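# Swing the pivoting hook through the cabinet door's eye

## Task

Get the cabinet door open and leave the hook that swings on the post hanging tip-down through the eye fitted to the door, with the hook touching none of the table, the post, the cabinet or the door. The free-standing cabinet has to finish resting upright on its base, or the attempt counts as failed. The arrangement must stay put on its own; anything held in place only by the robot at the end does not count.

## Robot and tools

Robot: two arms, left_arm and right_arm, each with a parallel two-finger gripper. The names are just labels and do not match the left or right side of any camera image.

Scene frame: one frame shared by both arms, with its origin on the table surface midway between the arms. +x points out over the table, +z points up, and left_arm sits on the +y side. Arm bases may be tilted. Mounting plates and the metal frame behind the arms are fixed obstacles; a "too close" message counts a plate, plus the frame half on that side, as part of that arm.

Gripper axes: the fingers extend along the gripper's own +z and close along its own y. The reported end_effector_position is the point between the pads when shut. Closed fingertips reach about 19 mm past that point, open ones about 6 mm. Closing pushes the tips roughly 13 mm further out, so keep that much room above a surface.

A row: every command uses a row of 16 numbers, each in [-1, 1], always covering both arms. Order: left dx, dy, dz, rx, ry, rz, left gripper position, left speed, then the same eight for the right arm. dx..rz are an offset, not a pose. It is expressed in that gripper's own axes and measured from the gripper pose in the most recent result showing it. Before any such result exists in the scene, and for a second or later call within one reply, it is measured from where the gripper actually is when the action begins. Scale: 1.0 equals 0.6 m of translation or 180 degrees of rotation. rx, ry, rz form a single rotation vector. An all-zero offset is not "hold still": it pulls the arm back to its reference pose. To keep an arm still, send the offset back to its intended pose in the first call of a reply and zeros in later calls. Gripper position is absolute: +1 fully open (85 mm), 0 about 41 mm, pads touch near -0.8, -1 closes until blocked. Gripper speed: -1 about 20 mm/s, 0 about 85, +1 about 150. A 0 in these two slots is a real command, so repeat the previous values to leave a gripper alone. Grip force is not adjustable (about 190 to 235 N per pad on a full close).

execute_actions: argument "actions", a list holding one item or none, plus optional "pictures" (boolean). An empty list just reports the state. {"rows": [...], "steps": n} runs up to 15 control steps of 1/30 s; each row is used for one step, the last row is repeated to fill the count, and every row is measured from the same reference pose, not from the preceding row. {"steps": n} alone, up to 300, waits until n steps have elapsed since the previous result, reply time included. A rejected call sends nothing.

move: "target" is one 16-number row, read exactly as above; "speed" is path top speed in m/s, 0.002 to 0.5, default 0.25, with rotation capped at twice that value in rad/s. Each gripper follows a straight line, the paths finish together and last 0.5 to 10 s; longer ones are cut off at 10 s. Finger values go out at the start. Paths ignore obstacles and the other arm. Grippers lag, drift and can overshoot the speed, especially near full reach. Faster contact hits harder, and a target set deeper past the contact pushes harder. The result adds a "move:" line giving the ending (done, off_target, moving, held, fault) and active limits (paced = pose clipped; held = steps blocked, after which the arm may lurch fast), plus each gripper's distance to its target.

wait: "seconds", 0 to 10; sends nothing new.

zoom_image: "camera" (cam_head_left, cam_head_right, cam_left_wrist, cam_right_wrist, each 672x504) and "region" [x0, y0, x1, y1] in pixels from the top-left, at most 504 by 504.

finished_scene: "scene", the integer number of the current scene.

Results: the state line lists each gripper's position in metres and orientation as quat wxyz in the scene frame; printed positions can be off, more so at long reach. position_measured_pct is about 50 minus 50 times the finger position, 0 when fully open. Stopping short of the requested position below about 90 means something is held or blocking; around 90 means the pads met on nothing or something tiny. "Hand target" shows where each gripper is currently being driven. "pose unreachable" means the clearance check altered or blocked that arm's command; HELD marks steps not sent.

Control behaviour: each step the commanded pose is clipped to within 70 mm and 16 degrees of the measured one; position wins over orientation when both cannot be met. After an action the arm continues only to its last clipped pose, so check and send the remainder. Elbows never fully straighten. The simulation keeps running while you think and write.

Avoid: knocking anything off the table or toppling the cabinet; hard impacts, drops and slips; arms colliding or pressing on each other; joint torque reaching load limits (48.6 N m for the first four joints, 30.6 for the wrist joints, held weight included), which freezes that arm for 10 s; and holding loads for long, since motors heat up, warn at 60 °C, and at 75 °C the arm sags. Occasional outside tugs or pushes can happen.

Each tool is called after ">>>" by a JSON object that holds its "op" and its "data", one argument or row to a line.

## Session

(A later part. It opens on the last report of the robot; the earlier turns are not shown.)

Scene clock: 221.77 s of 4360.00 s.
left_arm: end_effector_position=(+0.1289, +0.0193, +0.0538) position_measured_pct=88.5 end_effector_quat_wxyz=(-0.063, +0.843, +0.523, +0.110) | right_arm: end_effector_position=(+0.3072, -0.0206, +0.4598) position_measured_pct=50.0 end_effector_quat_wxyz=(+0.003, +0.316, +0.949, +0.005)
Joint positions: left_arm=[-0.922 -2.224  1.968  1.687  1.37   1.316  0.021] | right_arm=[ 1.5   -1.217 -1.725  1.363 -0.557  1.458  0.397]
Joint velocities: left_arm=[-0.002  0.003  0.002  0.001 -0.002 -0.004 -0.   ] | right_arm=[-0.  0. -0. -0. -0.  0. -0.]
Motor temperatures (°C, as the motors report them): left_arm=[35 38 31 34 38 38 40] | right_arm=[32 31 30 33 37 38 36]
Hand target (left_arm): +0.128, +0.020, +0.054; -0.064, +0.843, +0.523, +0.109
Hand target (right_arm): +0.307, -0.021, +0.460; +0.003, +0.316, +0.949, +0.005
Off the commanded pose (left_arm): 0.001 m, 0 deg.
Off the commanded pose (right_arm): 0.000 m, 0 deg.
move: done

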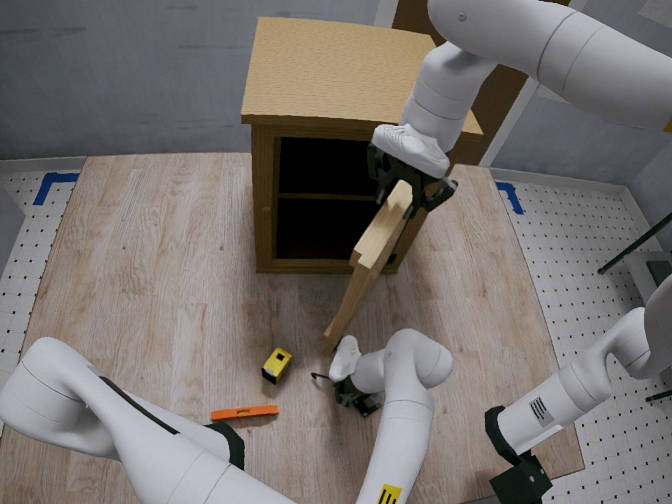

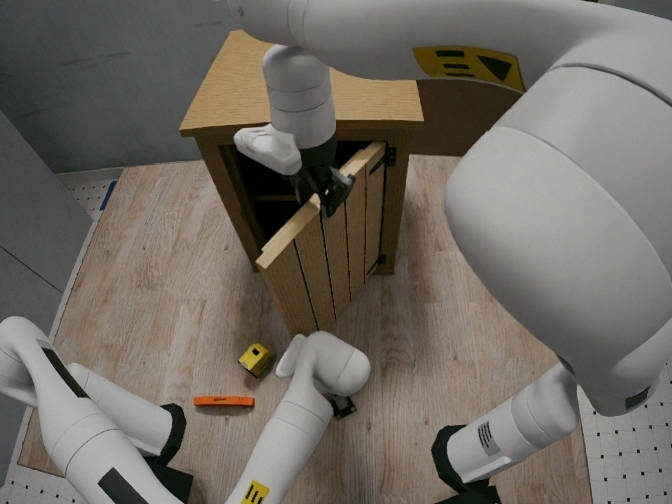

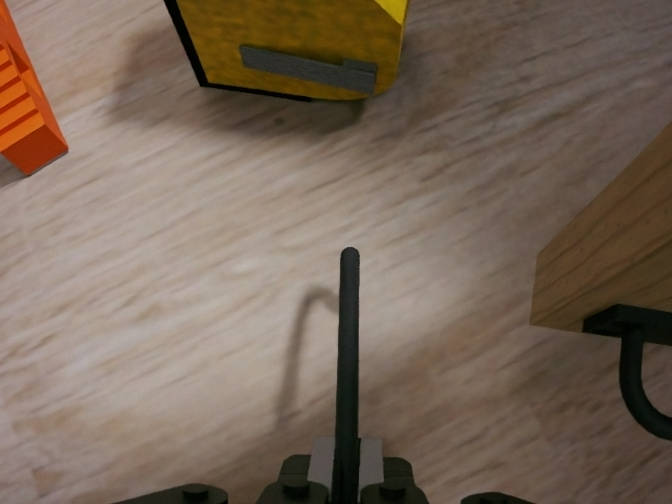

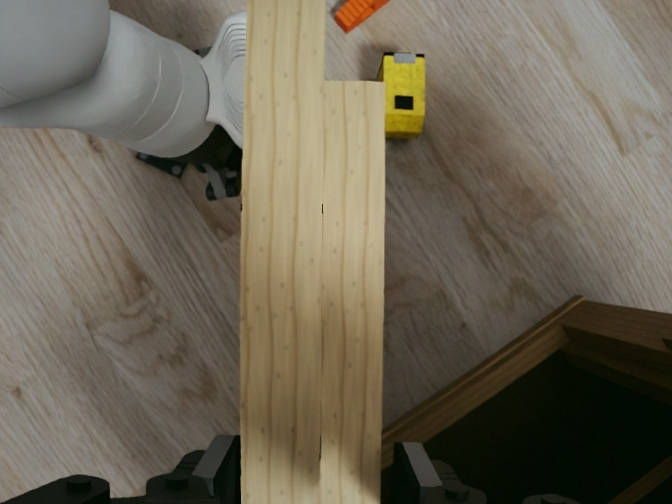

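>>> {"op": "move", "data": {
  "target": [0.0105,0,-0.0362,0,0.0889,0,-1,-0.3,0,0,0,0,0,0,0.0,0],
  "speed": 0.05
}}

>>> {"op": "move", "data": {
  "target": [0.0105,0,-0.0362,0,0.0889,0,-1,-0.3,0,0,0,0,0,0,0.0,0],
  "speed": 0.05
}}

Scene clock: 241.37 s of 4360.00 s.
left_arm: end_effector_position=(+0.1304, +0.0251, +0.0747) position_measured_pct=88.5 end_effector_quat_wxyz=(-0.140, +0.817, +0.512, +0.226) | right_arm: end_effector_position=(+0.3072, -0.0206, +0.4598) position_measured_pct=50.0 end_effector_quat_wxyz=(+0.003, +0.316, +0.949, +0.005)
Joint positions: left_arm=[-0.947 -2.249  1.955  1.415  1.056  1.459  0.316] | right_arm=[ 1.5   -1.217 -1.725  1.363 -0.557  1.458  0.397]
Joint velocities: left_arm=[-0.005  0.     0.019 -0.015 -0.025 -0.018  0.016] | right_arm=[ 0.     0.     0.001  0.    -0.    -0.     0.   ]
Motor temperatures (°C, as the motors report them): left_arm=[35 38 31 34 38 38 40] | right_arm=[32 31 30 33 37 38 36]
Hand target (left_arm): +0.129, +0.020, +0.076; -0.136, +0.820, +0.509, +0.226
Hand target (right_arm): +0.307, -0.021, +0.460; +0.003, +0.316, +0.949, +0.005
Off the commanded pose (left_arm): 0.005 m, 1 deg.
Off the commanded pose (right_arm): 0.000 m, 0 deg.
After step 90, 13.57 s passed at rest.
move: off_target (left_arm)

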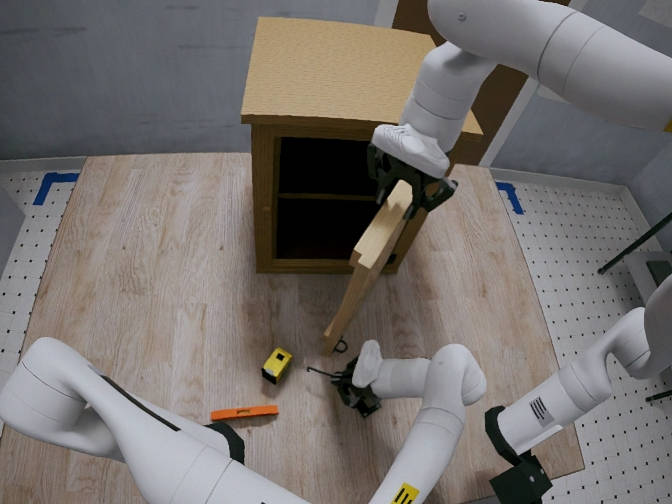

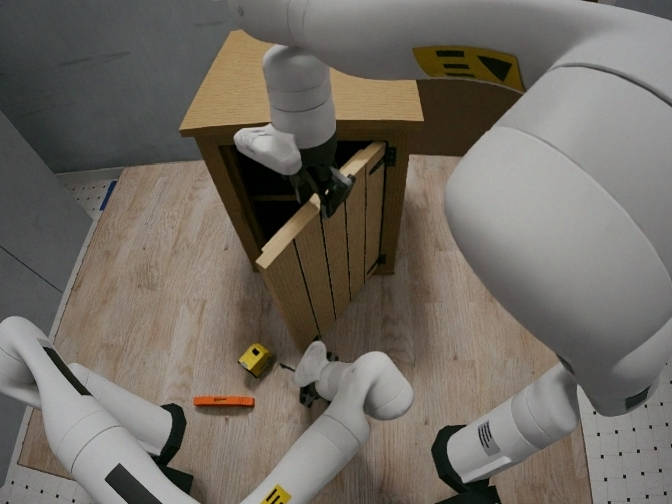

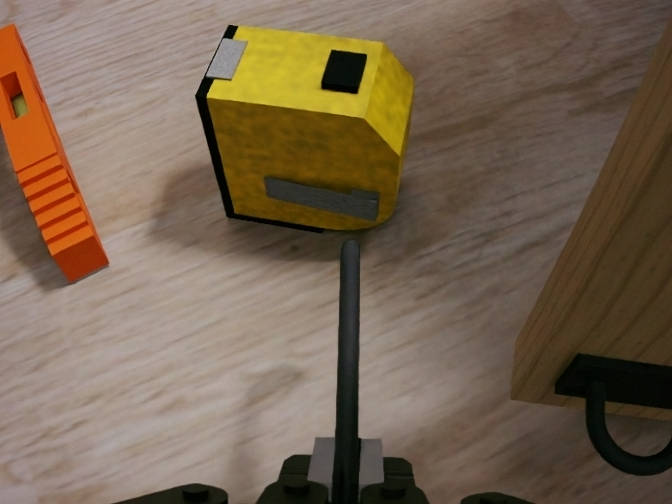

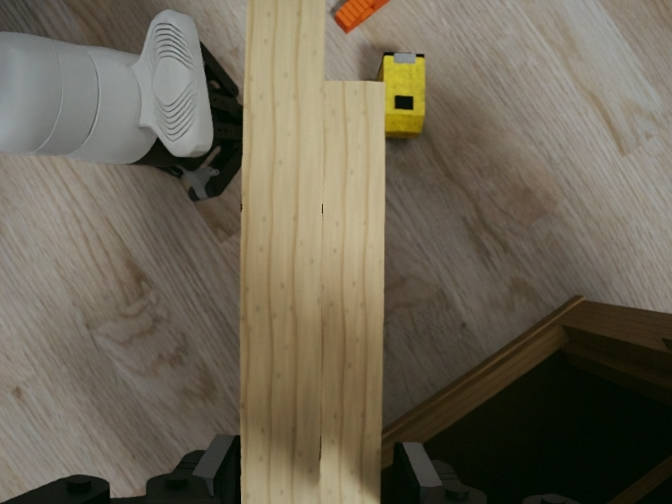

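Scene clock: 244.40 s of 4360.00 s.
left_arm: end_effector_position=(+0.1292, +0.0250, +0.0965) position_measured_pct=88.5 end_effector_quat_wxyz=(-0.217, +0.774, +0.490, +0.337) | right_arm: end_effector_position=(+0.3072, -0.0206, +0.4598) position_measured_pct=50.0 end_effector_quat_wxyz=(+0.003, +0.316, +0.949, +0.005)
Joint positions: left_arm=[-1.081 -2.249  2.038  1.079  0.703  1.642  0.607] | right_arm=[ 1.5   -1.217 -1.725  1.363 -0.557  1.458  0.397]
Joint velocities: left_arm=[-0.013  0.001  0.024 -0.015 -0.03  -0.006  0.019] | right_arm=[-0.    -0.    -0.001  0.     0.    -0.001  0.   ]
Motor temperatures (°C, as the motors report them): left_arm=[35 38 31 34 38 38 40] | right_arm=[32 31 30 33 37 38 36]
Hand target (left_arm): +0.127, +0.020, +0.096; -0.211, +0.778, +0.487, +0.337
Hand target (right_arm): +0.307, -0.021, +0.460; +0.003, +0.316, +0.949, +0.005
Off the commanded pose (left_arm): 0.005 m, 1 deg.
Off the commanded pose (right_arm): 0.000 m, 0 deg.
move: off_target (left_arm)

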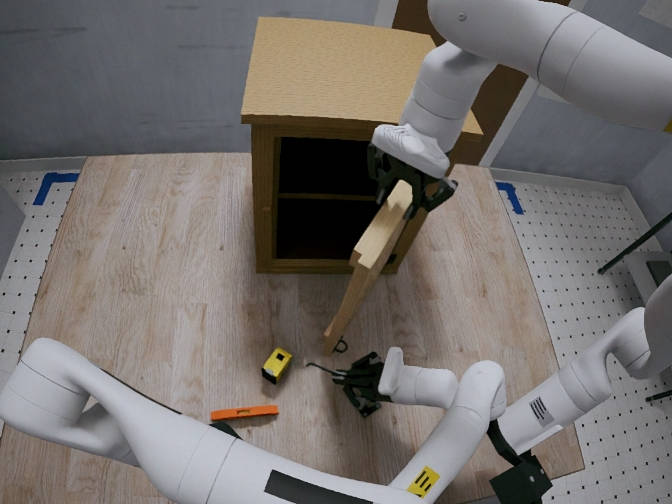

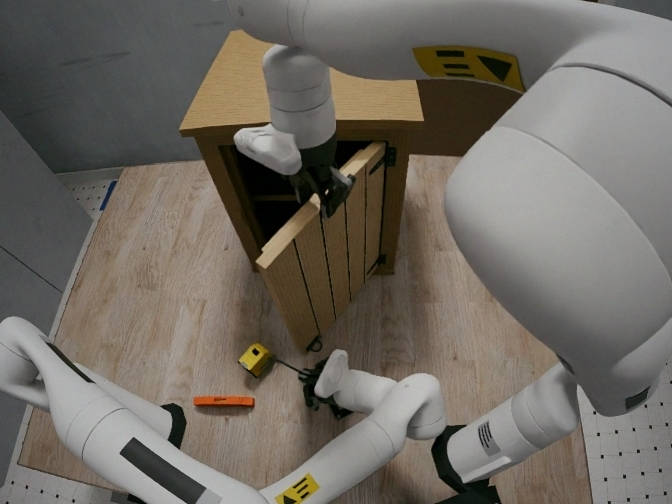

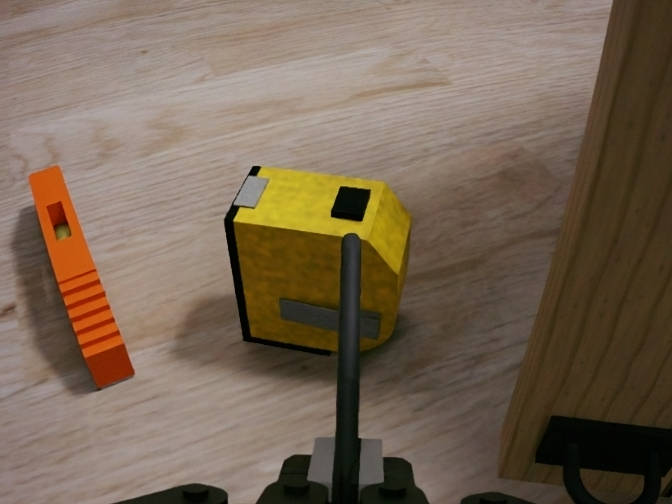

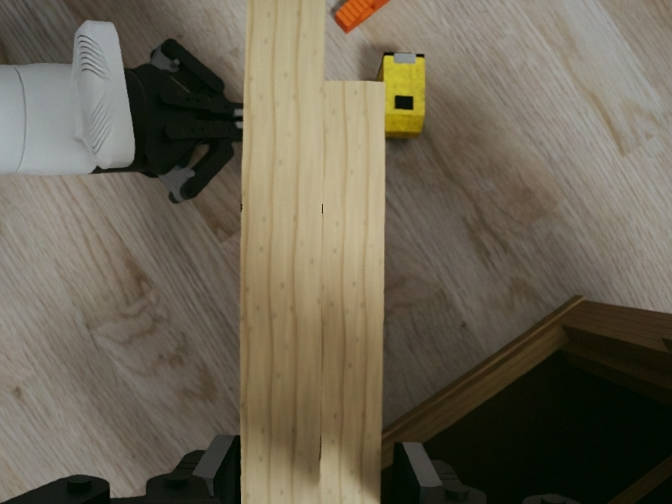

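>>> {"op": "zoom_image", "data": {
  "camera": "cam_head_left",
  "region": [250, 300, 450, 430]
}}

>>> {"op": "zoom_image", "data": {
  "camera": "cam_head_right",
  "region": [220, 300, 420, 430]
}}

Region (250, 300, 450, 430) of cam_head_left's 672x504 image, scaled by 2.520, with more detail than that image has; it fills the top 328 rows of this view, and the rest is white.

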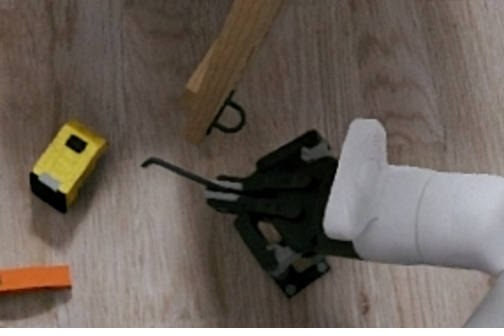

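Region (220, 300, 420, 430) of cam_head_right's 672x504 image, scaled by 2.520, with more detail than that image has; it fills the top 328 rows of this view, and the rest is white.

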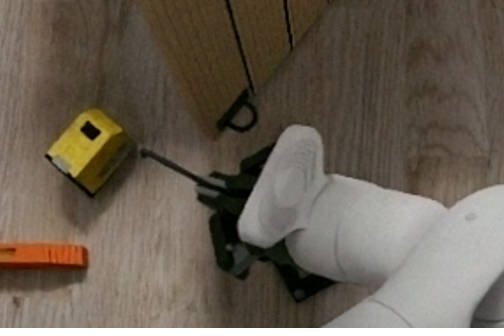

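>>> {"op": "move", "data": {
  "target": [-0.0052,0.0462,-0.0057,-0.0775,0.0006,0.0716,-1,-0.3,-0.0067,0.0412,0,0,0,0.0444,0.0,0],
  "speed": 0.05
}}

>>> {"op": "move", "data": {
  "target": [-0.0052,0.0462,-0.0057,-0.0775,0.0006,0.0716,-1,-0.3,0,0,0,0,0,0,0.0,0],
  "speed": 0.05
}}

Scene clock: 286.93 s of 4360.00 s.
left_arm: end_effector_position=(+0.1501, +0.0124, +0.0941) position_measured_pct=88.5 end_effector_quat_wxyz=(-0.164, +0.844, +0.356, +0.367) | right_arm: end_effector_position=(+0.3252, -0.0032, +0.4602) position_measured_pct=50.0 end_effector_quat_wxyz=(+0.002, +0.381, +0.925, +0.005)
Joint positions: left_arm=[-0.924 -2.248  2.102  1.212  0.66   1.424  0.36 ] | right_arm=[ 1.558 -1.255 -1.706  1.27  -0.596  1.501  0.264]
Joint velocities: left_arm=[ 0.008 -0.004 -0.005  0.003  0.008 -0.001 -0.008] | right_arm=[ 0.001 -0.001  0.    -0.001  0.     0.    -0.004]
Motor temperatures (°C, as the motors report them): left_arm=[35 40 31 34 38 38 40] | right_arm=[32 32 30 33 37 38 36]
Hand target (left_arm): +0.152, +0.009, +0.096; -0.158, +0.844, +0.356, +0.369
Hand target (right_arm): +0.325, -0.003, +0.460; +0.002, +0.381, +0.925, +0.005
Off the commanded pose (left_arm): 0.005 m, 1 deg.
Off the commanded pose (right_arm): 0.000 m, 0 deg.
After step 90, 36.00 s passed at rest.
move: off_target (left_arm)

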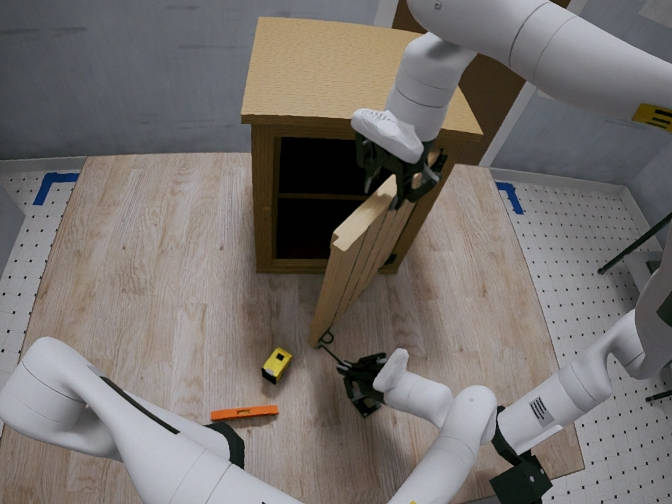

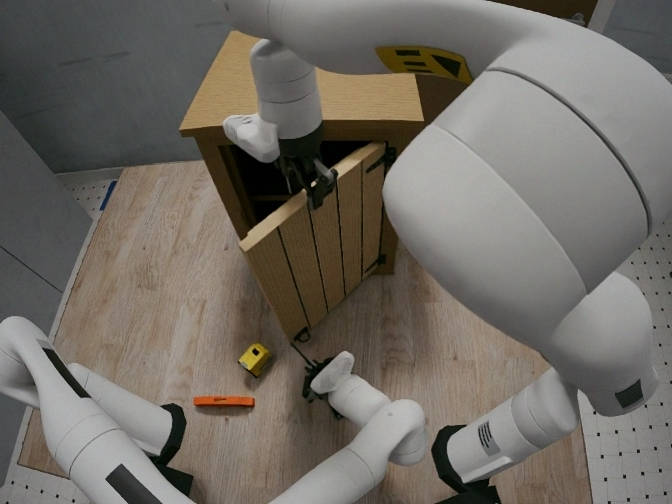

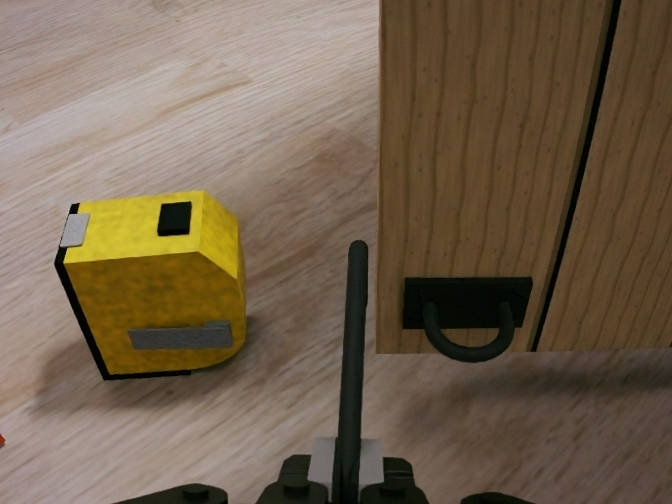

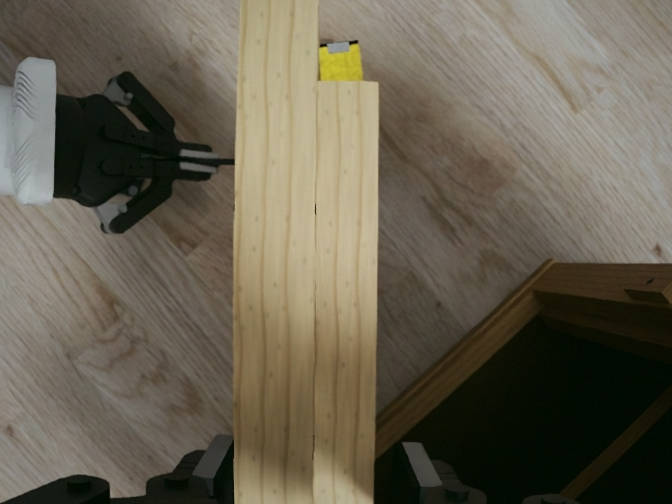

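Scene clock: 290.50 s of 4360.00 s.
left_arm: end_effector_position=(+0.1638, -0.0057, +0.0924) position_measured_pct=88.5 end_effector_quat_wxyz=(-0.107, +0.892, +0.213, +0.384) | right_arm: end_effector_position=(+0.3252, -0.0032, +0.4602) position_measured_pct=50.0 end_effector_quat_wxyz=(+0.002, +0.381, +0.925, +0.005)
Joint positions: left_arm=[-0.769 -2.232  2.174  1.376  0.672  1.165  0.104] | right_arm=[ 1.558 -1.255 -1.706  1.271 -0.596  1.501  0.264]
Joint velocities: left_arm=[ 0.007 -0.005 -0.005  0.005  0.01   0.002 -0.009] | right_arm=[-0.    -0.    -0.     0.    -0.    -0.    -0.001]
Motor temperatures (°C, as the motors report them): left_arm=[35 40 31 34 38 38 40] | right_arm=[32 32 30 33 37 38 36]
Hand target (left_arm): +0.167, -0.010, +0.094; -0.101, +0.891, +0.212, +0.388
Hand target (right_arm): +0.325, -0.003, +0.460; +0.002, +0.381, +0.925, +0.005
Off the commanded pose (left_arm): 0.005 m, 1 deg.
Off the commanded pose (right_arm): 0.000 m, 0 deg.
move: off_target (left_arm)

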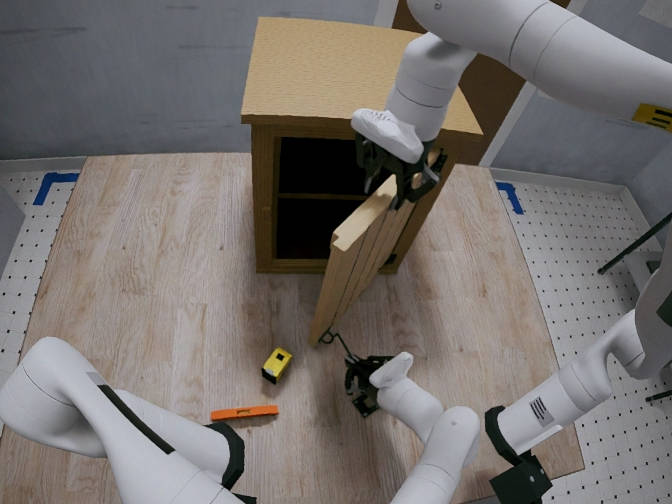

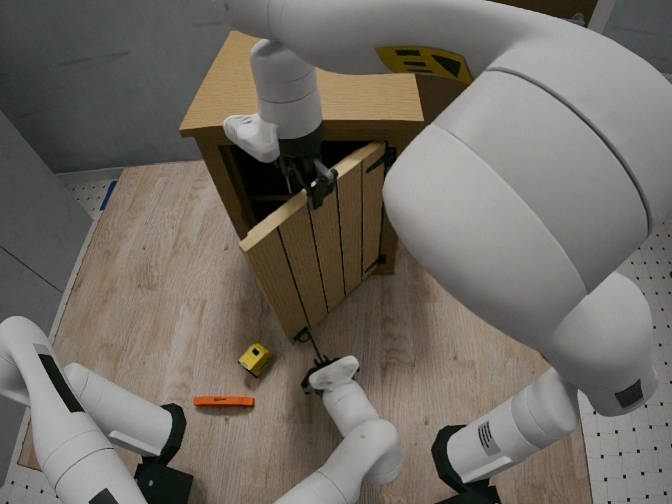

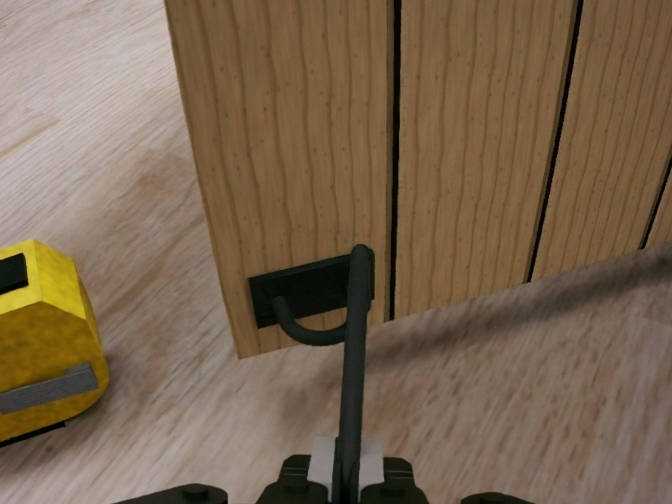

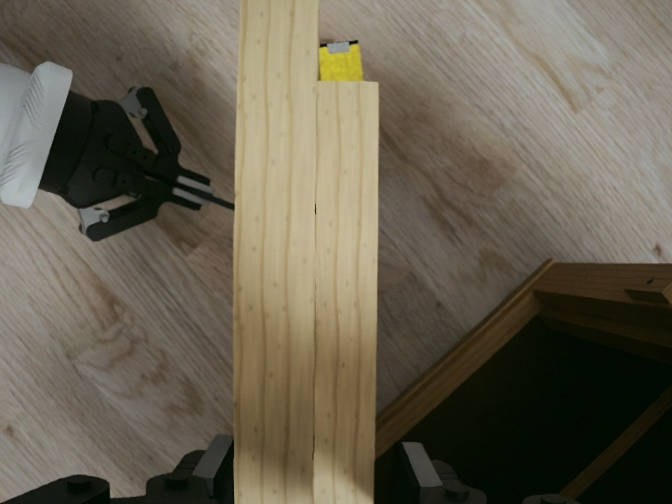

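>>> {"op": "move", "data": {
  "target": [0,0,0,0,0,0,-1,-0.3,0.0017,-0.0312,0,0,0,-0.0333,0.0,0],
  "speed": 0.03
}}

Scene clock: 299.50 s of 4360.00 s.
left_arm: end_effector_position=(+0.1631, -0.0047, +0.0924) position_measured_pct=88.5 end_effector_quat_wxyz=(-0.108, +0.892, +0.214, +0.384) | right_arm: end_effector_position=(+0.3134, -0.0144, +0.4599) position_measured_pct=49.6 end_effector_quat_wxyz=(+0.004, +0.332, +0.943, +0.008)
Joint positions: left_arm=[-0.767 -2.234  2.172  1.376  0.676  1.17   0.1  ] | right_arm=[ 1.516 -1.228 -1.72   1.338 -0.568  1.464  0.363]
Joint velocities: left_arm=[ 0.001 -0.001 -0.002 -0.001  0.002  0.001 -0.   ] | right_arm=[-0.001  0.002 -0.002  0.001  0.002 -0.002 -0.   ]
Motor temperatures (°C, as the motors report them): left_arm=[35 40 31 34 38 38 40] | right_arm=[32 32 30 33 37 38 36]
Hand target (left_arm): +0.164, -0.006, +0.092; -0.107, +0.892, +0.213, +0.384
Hand target (right_arm): +0.311, -0.016, +0.460; +0.002, +0.332, +0.943, +0.005
Off the commanded pose (left_arm): 0.001 m, 0 deg.
Off the commanded pose (right_arm): 0.003 m, 0 deg.
After step 90, 4.03 s passed at rest.
move: done

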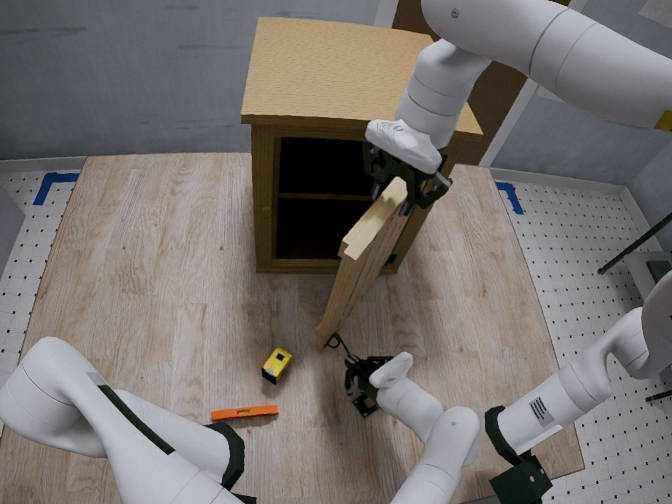

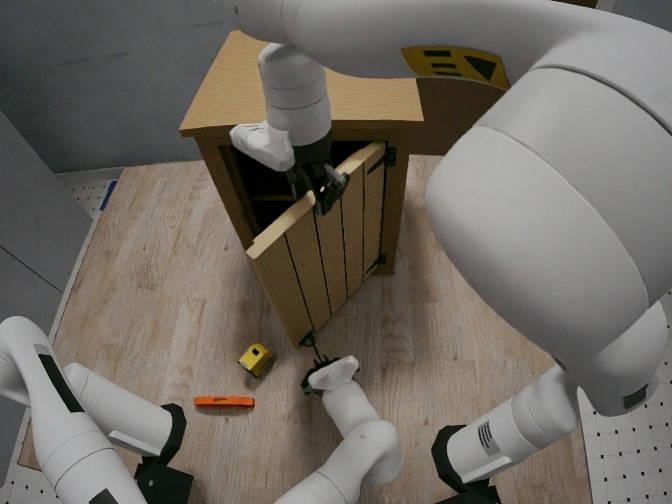

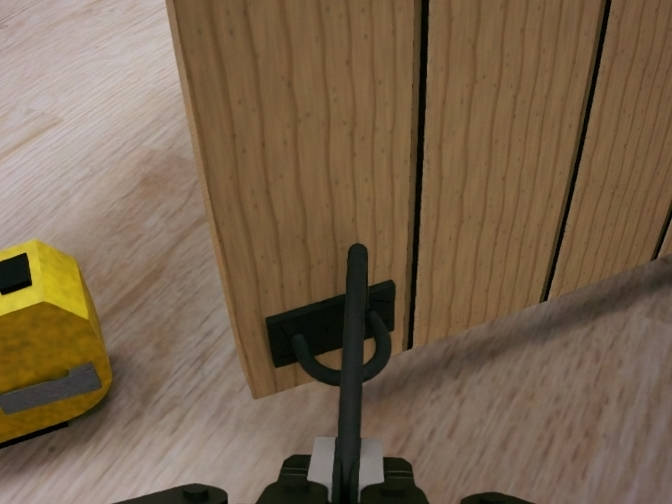

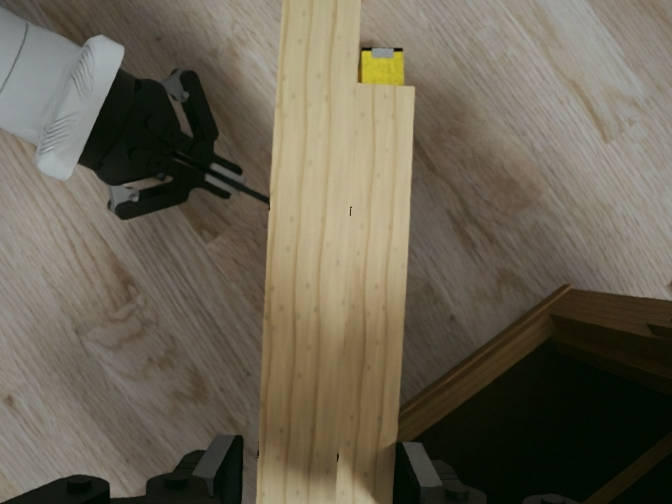

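>>> {"op": "move", "data": {
  "target": [0,0,0,0,0,0,-1,-0.3,0,0.004,0,0,0,0,0.0,0],
  "speed": 0.03
}}

>>> {"op": "zoom_image", "data": {
  "camera": "cam_head_left",
  "region": [290, 300, 410, 390]
}}

>>> {"op": "zoom_image", "data": {
  "camera": "cam_head_right",
  "region": [260, 300, 380, 390]
}}

Scene clock: 305.37 s of 4360.00 s.
left_arm: end_effector_position=(+0.1629, -0.0043, +0.0925) position_measured_pct=88.5 end_effector_quat_wxyz=(-0.109, +0.892, +0.214, +0.384) | right_arm: end_effector_position=(+0.3149, -0.0125, +0.4600) position_measured_pct=50.0 end_effector_quat_wxyz=(+0.004, +0.332, +0.943, +0.008)
Joint positions: left_arm=[-0.766 -2.233  2.172  1.377  0.677  1.171  0.099] | right_arm=[ 1.521 -1.23  -1.722  1.329 -0.569  1.467  0.361]
Joint velocities: left_arm=[ 0.001 -0.    -0.    -0.001  0.001  0.002 -0.   ] | right_arm=[ 0.001 -0.    -0.001 -0.     0.    -0.    -0.001]
Motor temperatures (°C, as the motors report them): left_arm=[35 40 31 34 38 38 40] | right_arm=[32 32 30 33 37 38 36]
Hand target (left_arm): +0.163, -0.005, +0.092; -0.108, +0.892, +0.214, +0.384
Hand target (right_arm): +0.315, -0.013, +0.460; +0.004, +0.332, +0.943, +0.008
Off the commanded pose (left_arm): 0.000 m, 0 deg.
Off the commanded pose (right_arm): 0.000 m, 0 deg.
After step 90, 2.17 s passed at rest.
move: done

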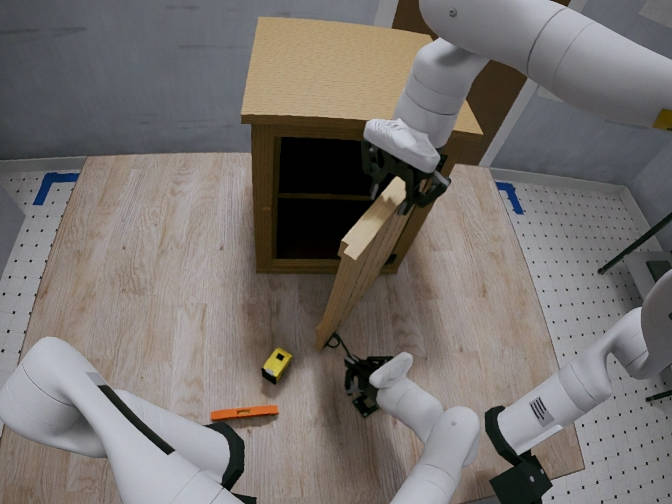

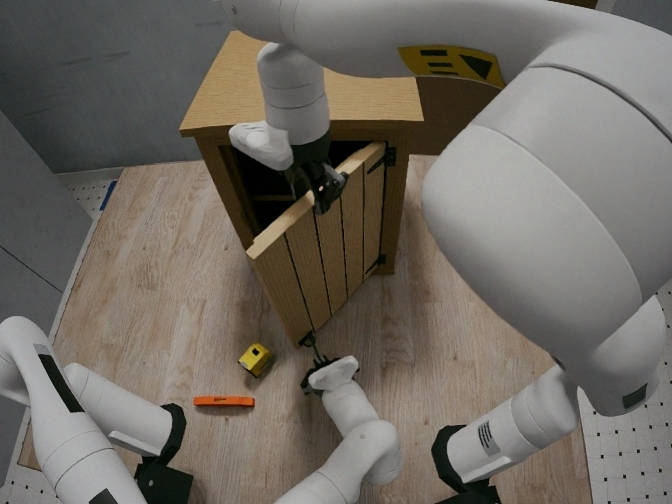

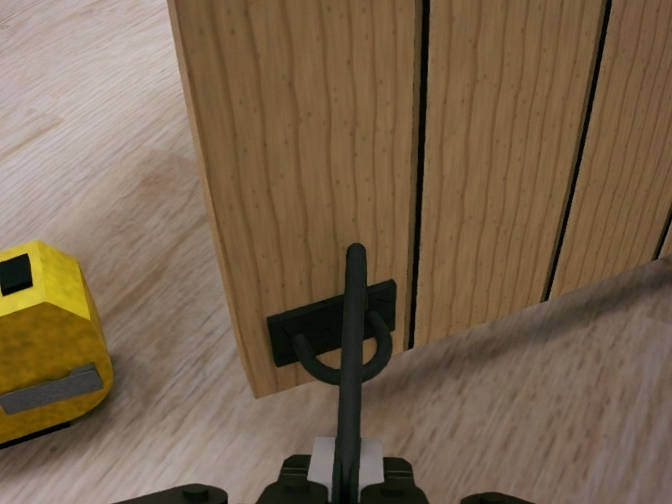

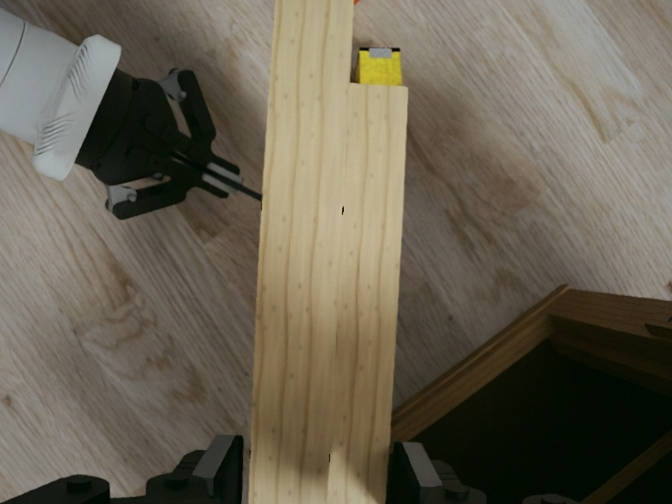

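Region (290, 300, 410, 390) of cam_head_left's 672x504 image, scaled by 4.200, with more detail than that image has; it fills the top 378 rows of this view, and the rest is white.

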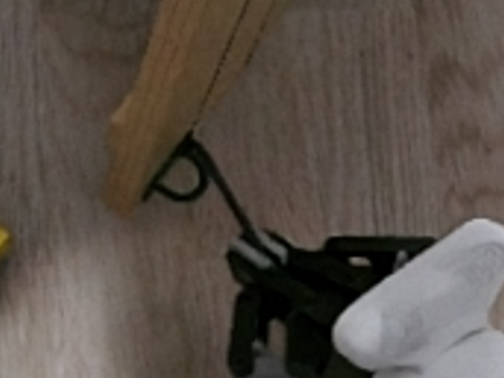

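Region (260, 300, 380, 390) of cam_head_right's 672x504 image, scaled by 4.200, with more detail than that image has; it fills the top 378 rows of this view, and the rest is white.

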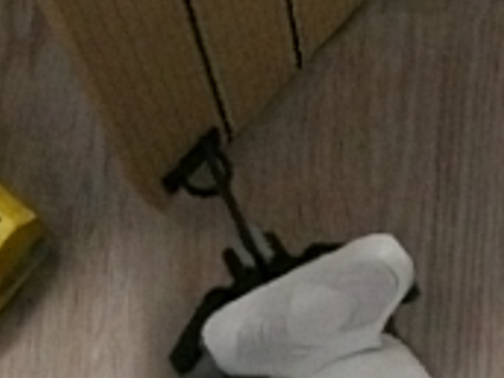

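>>> {"op": "move", "data": {
  "target": [0,0,0,0,0,0,-1,-0.3,-0.0055,0.0325,0,0,0,0.0389,0.0,0],
  "speed": 0.03
}}

>>> {"op": "move", "data": {
  "target": [0,-0.0124,0,0.0245,0,-0.0226,-1,-0.3,0,0,0,0,0,0,0.0,0],
  "speed": 0.03
}}

>>> {"op": "zoom_image", "data": {
  "camera": "cam_head_left",
  "region": [290, 300, 410, 390]
}}

>>> {"op": "zoom_image", "data": {
  "camera": "cam_head_right",
  "region": [260, 300, 380, 390]
}}

Scene clock: 321.73 s of 4360.00 s.
left_arm: end_effector_position=(+0.1628, -0.0042, +0.0926) position_measured_pct=88.5 end_effector_quat_wxyz=(-0.109, +0.892, +0.214, +0.384) | right_arm: end_effector_position=(+0.3296, +0.0006, +0.4604) position_measured_pct=50.0 end_effector_quat_wxyz=(+0.004, +0.389, +0.921, +0.008)
Joint positions: left_arm=[-0.766 -2.234  2.172  1.377  0.677  1.172  0.099] | right_arm=[ 1.568 -1.26  -1.704  1.255 -0.602  1.502  0.245]
Joint velocities: left_arm=[ 0.001  0.    -0.    -0.001  0.     0.002  0.001] | right_arm=[ 0.002 -0.001  0.    -0.002  0.     0.    -0.002]
Motor temperatures (°C, as the motors report them): left_arm=[35 40 31 34 38 38 40] | right_arm=[33 32 30 33 37 38 36]
Hand target (left_arm): +0.163, -0.004, +0.093; -0.109, +0.892, +0.214, +0.384
Hand target (right_arm): +0.330, +0.001, +0.460; +0.004, +0.389, +0.921, +0.008
Off the commanded pose (left_arm): 0.000 m, 0 deg.
Off the commanded pose (right_arm): 0.000 m, 0 deg.
After step 90, 11.10 s passed at rest.
move: done

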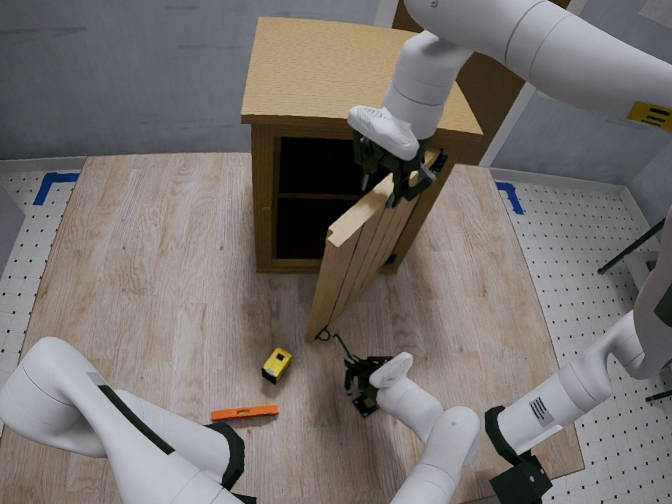

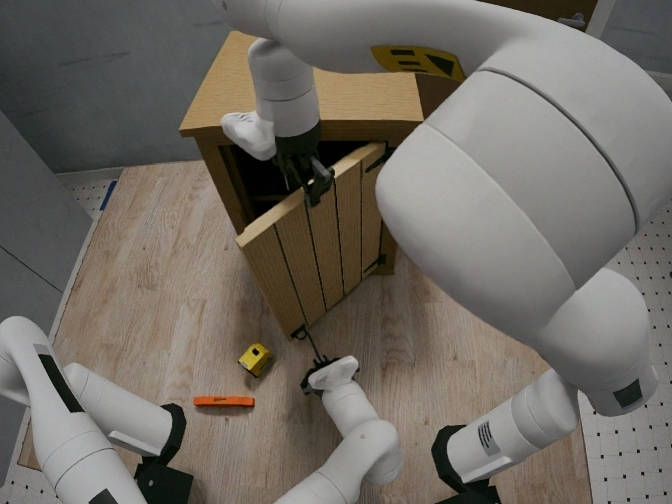

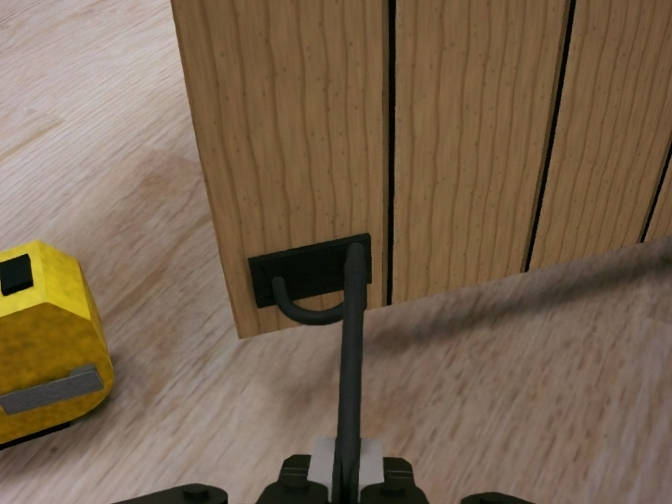

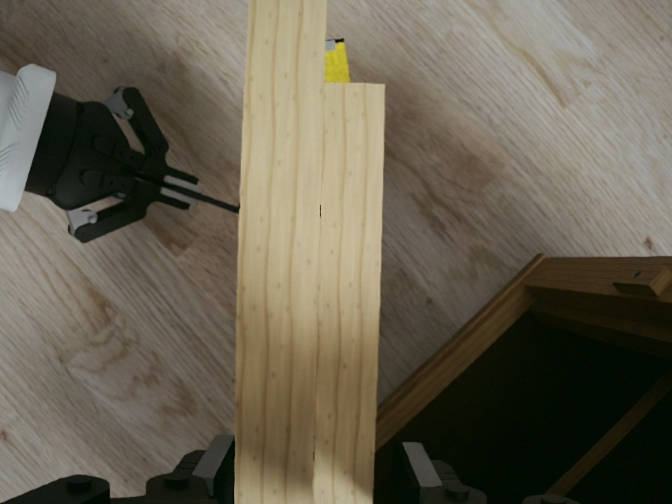

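Scene clock: 323.70 s of 4360.00 s.
left_arm: end_effector_position=(+0.1590, +0.0021, +0.0929) position_measured_pct=88.5 end_effector_quat_wxyz=(-0.130, +0.879, +0.259, +0.379) | right_arm: end_effector_position=(+0.3296, +0.0006, +0.4604) position_measured_pct=50.0 end_effector_quat_wxyz=(+0.004, +0.389, +0.921, +0.008)
Joint positions: left_arm=[-0.812 -2.245  2.141  1.319  0.676  1.267  0.175] | right_arm=[ 1.568 -1.26  -1.704  1.255 -0.602  1.502  0.245]
Joint velocities: left_arm=[-0.002  0.    -0.001 -0.002  0.     0.004  0.001] | right_arm=[ 0.    -0.     0.    -0.     0.    -0.002  0.   ]
Motor temperatures (°C, as the motors report them): left_arm=[35 40 31 34 38 38 40] | right_arm=[33 32 30 33 37 38 36]
Hand target (left_arm): +0.159, +0.002, +0.093; -0.130, +0.879, +0.260, +0.379
Hand target (right_arm): +0.330, +0.001, +0.460; +0.004, +0.389, +0.921, +0.008
Off the commanded pose (left_arm): 0.000 m, 0 deg.
Off the commanded pose (right_arm): 0.000 m, 0 deg.
move: done

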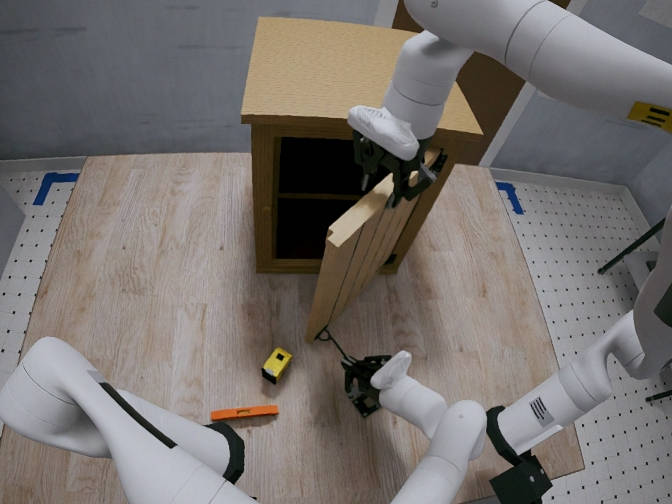

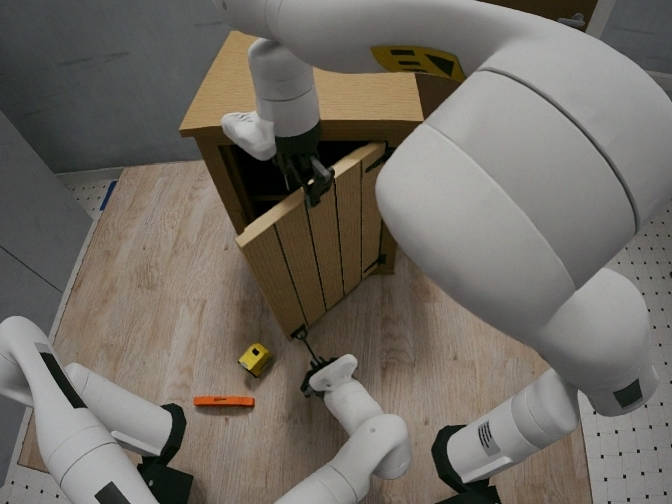

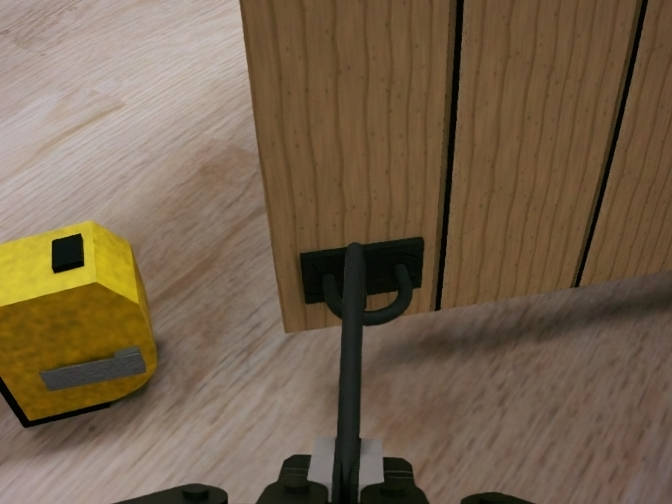

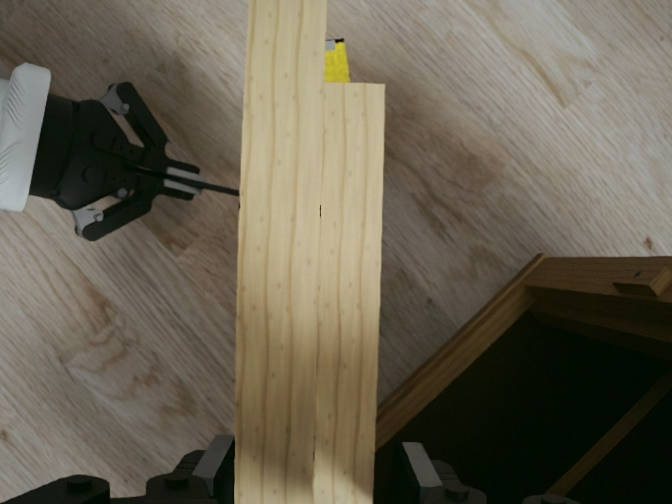

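Region (290, 300, 410, 390) of cam_head_left's 672x504 image, scaled by 4.200, with more detail than that image has; it fills the top 378 rows of this view, and the rest is white.

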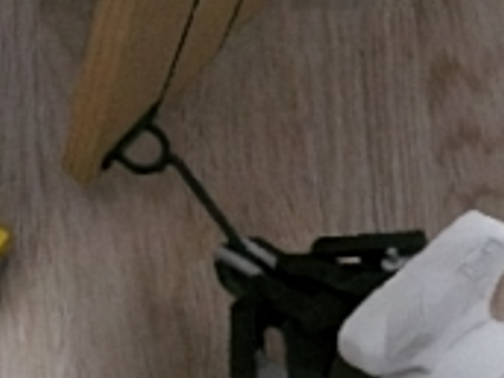

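Region (260, 300, 380, 390) of cam_head_right's 672x504 image, scaled by 4.200, with more detail than that image has; it fills the top 378 rows of this view, and the rest is white.

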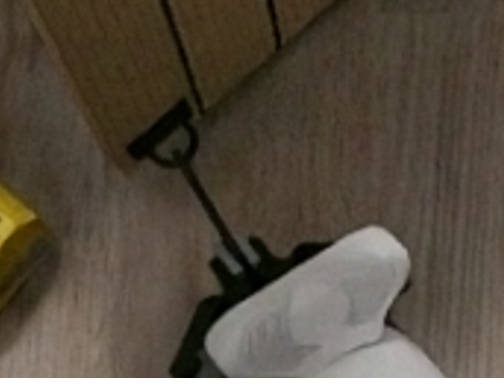

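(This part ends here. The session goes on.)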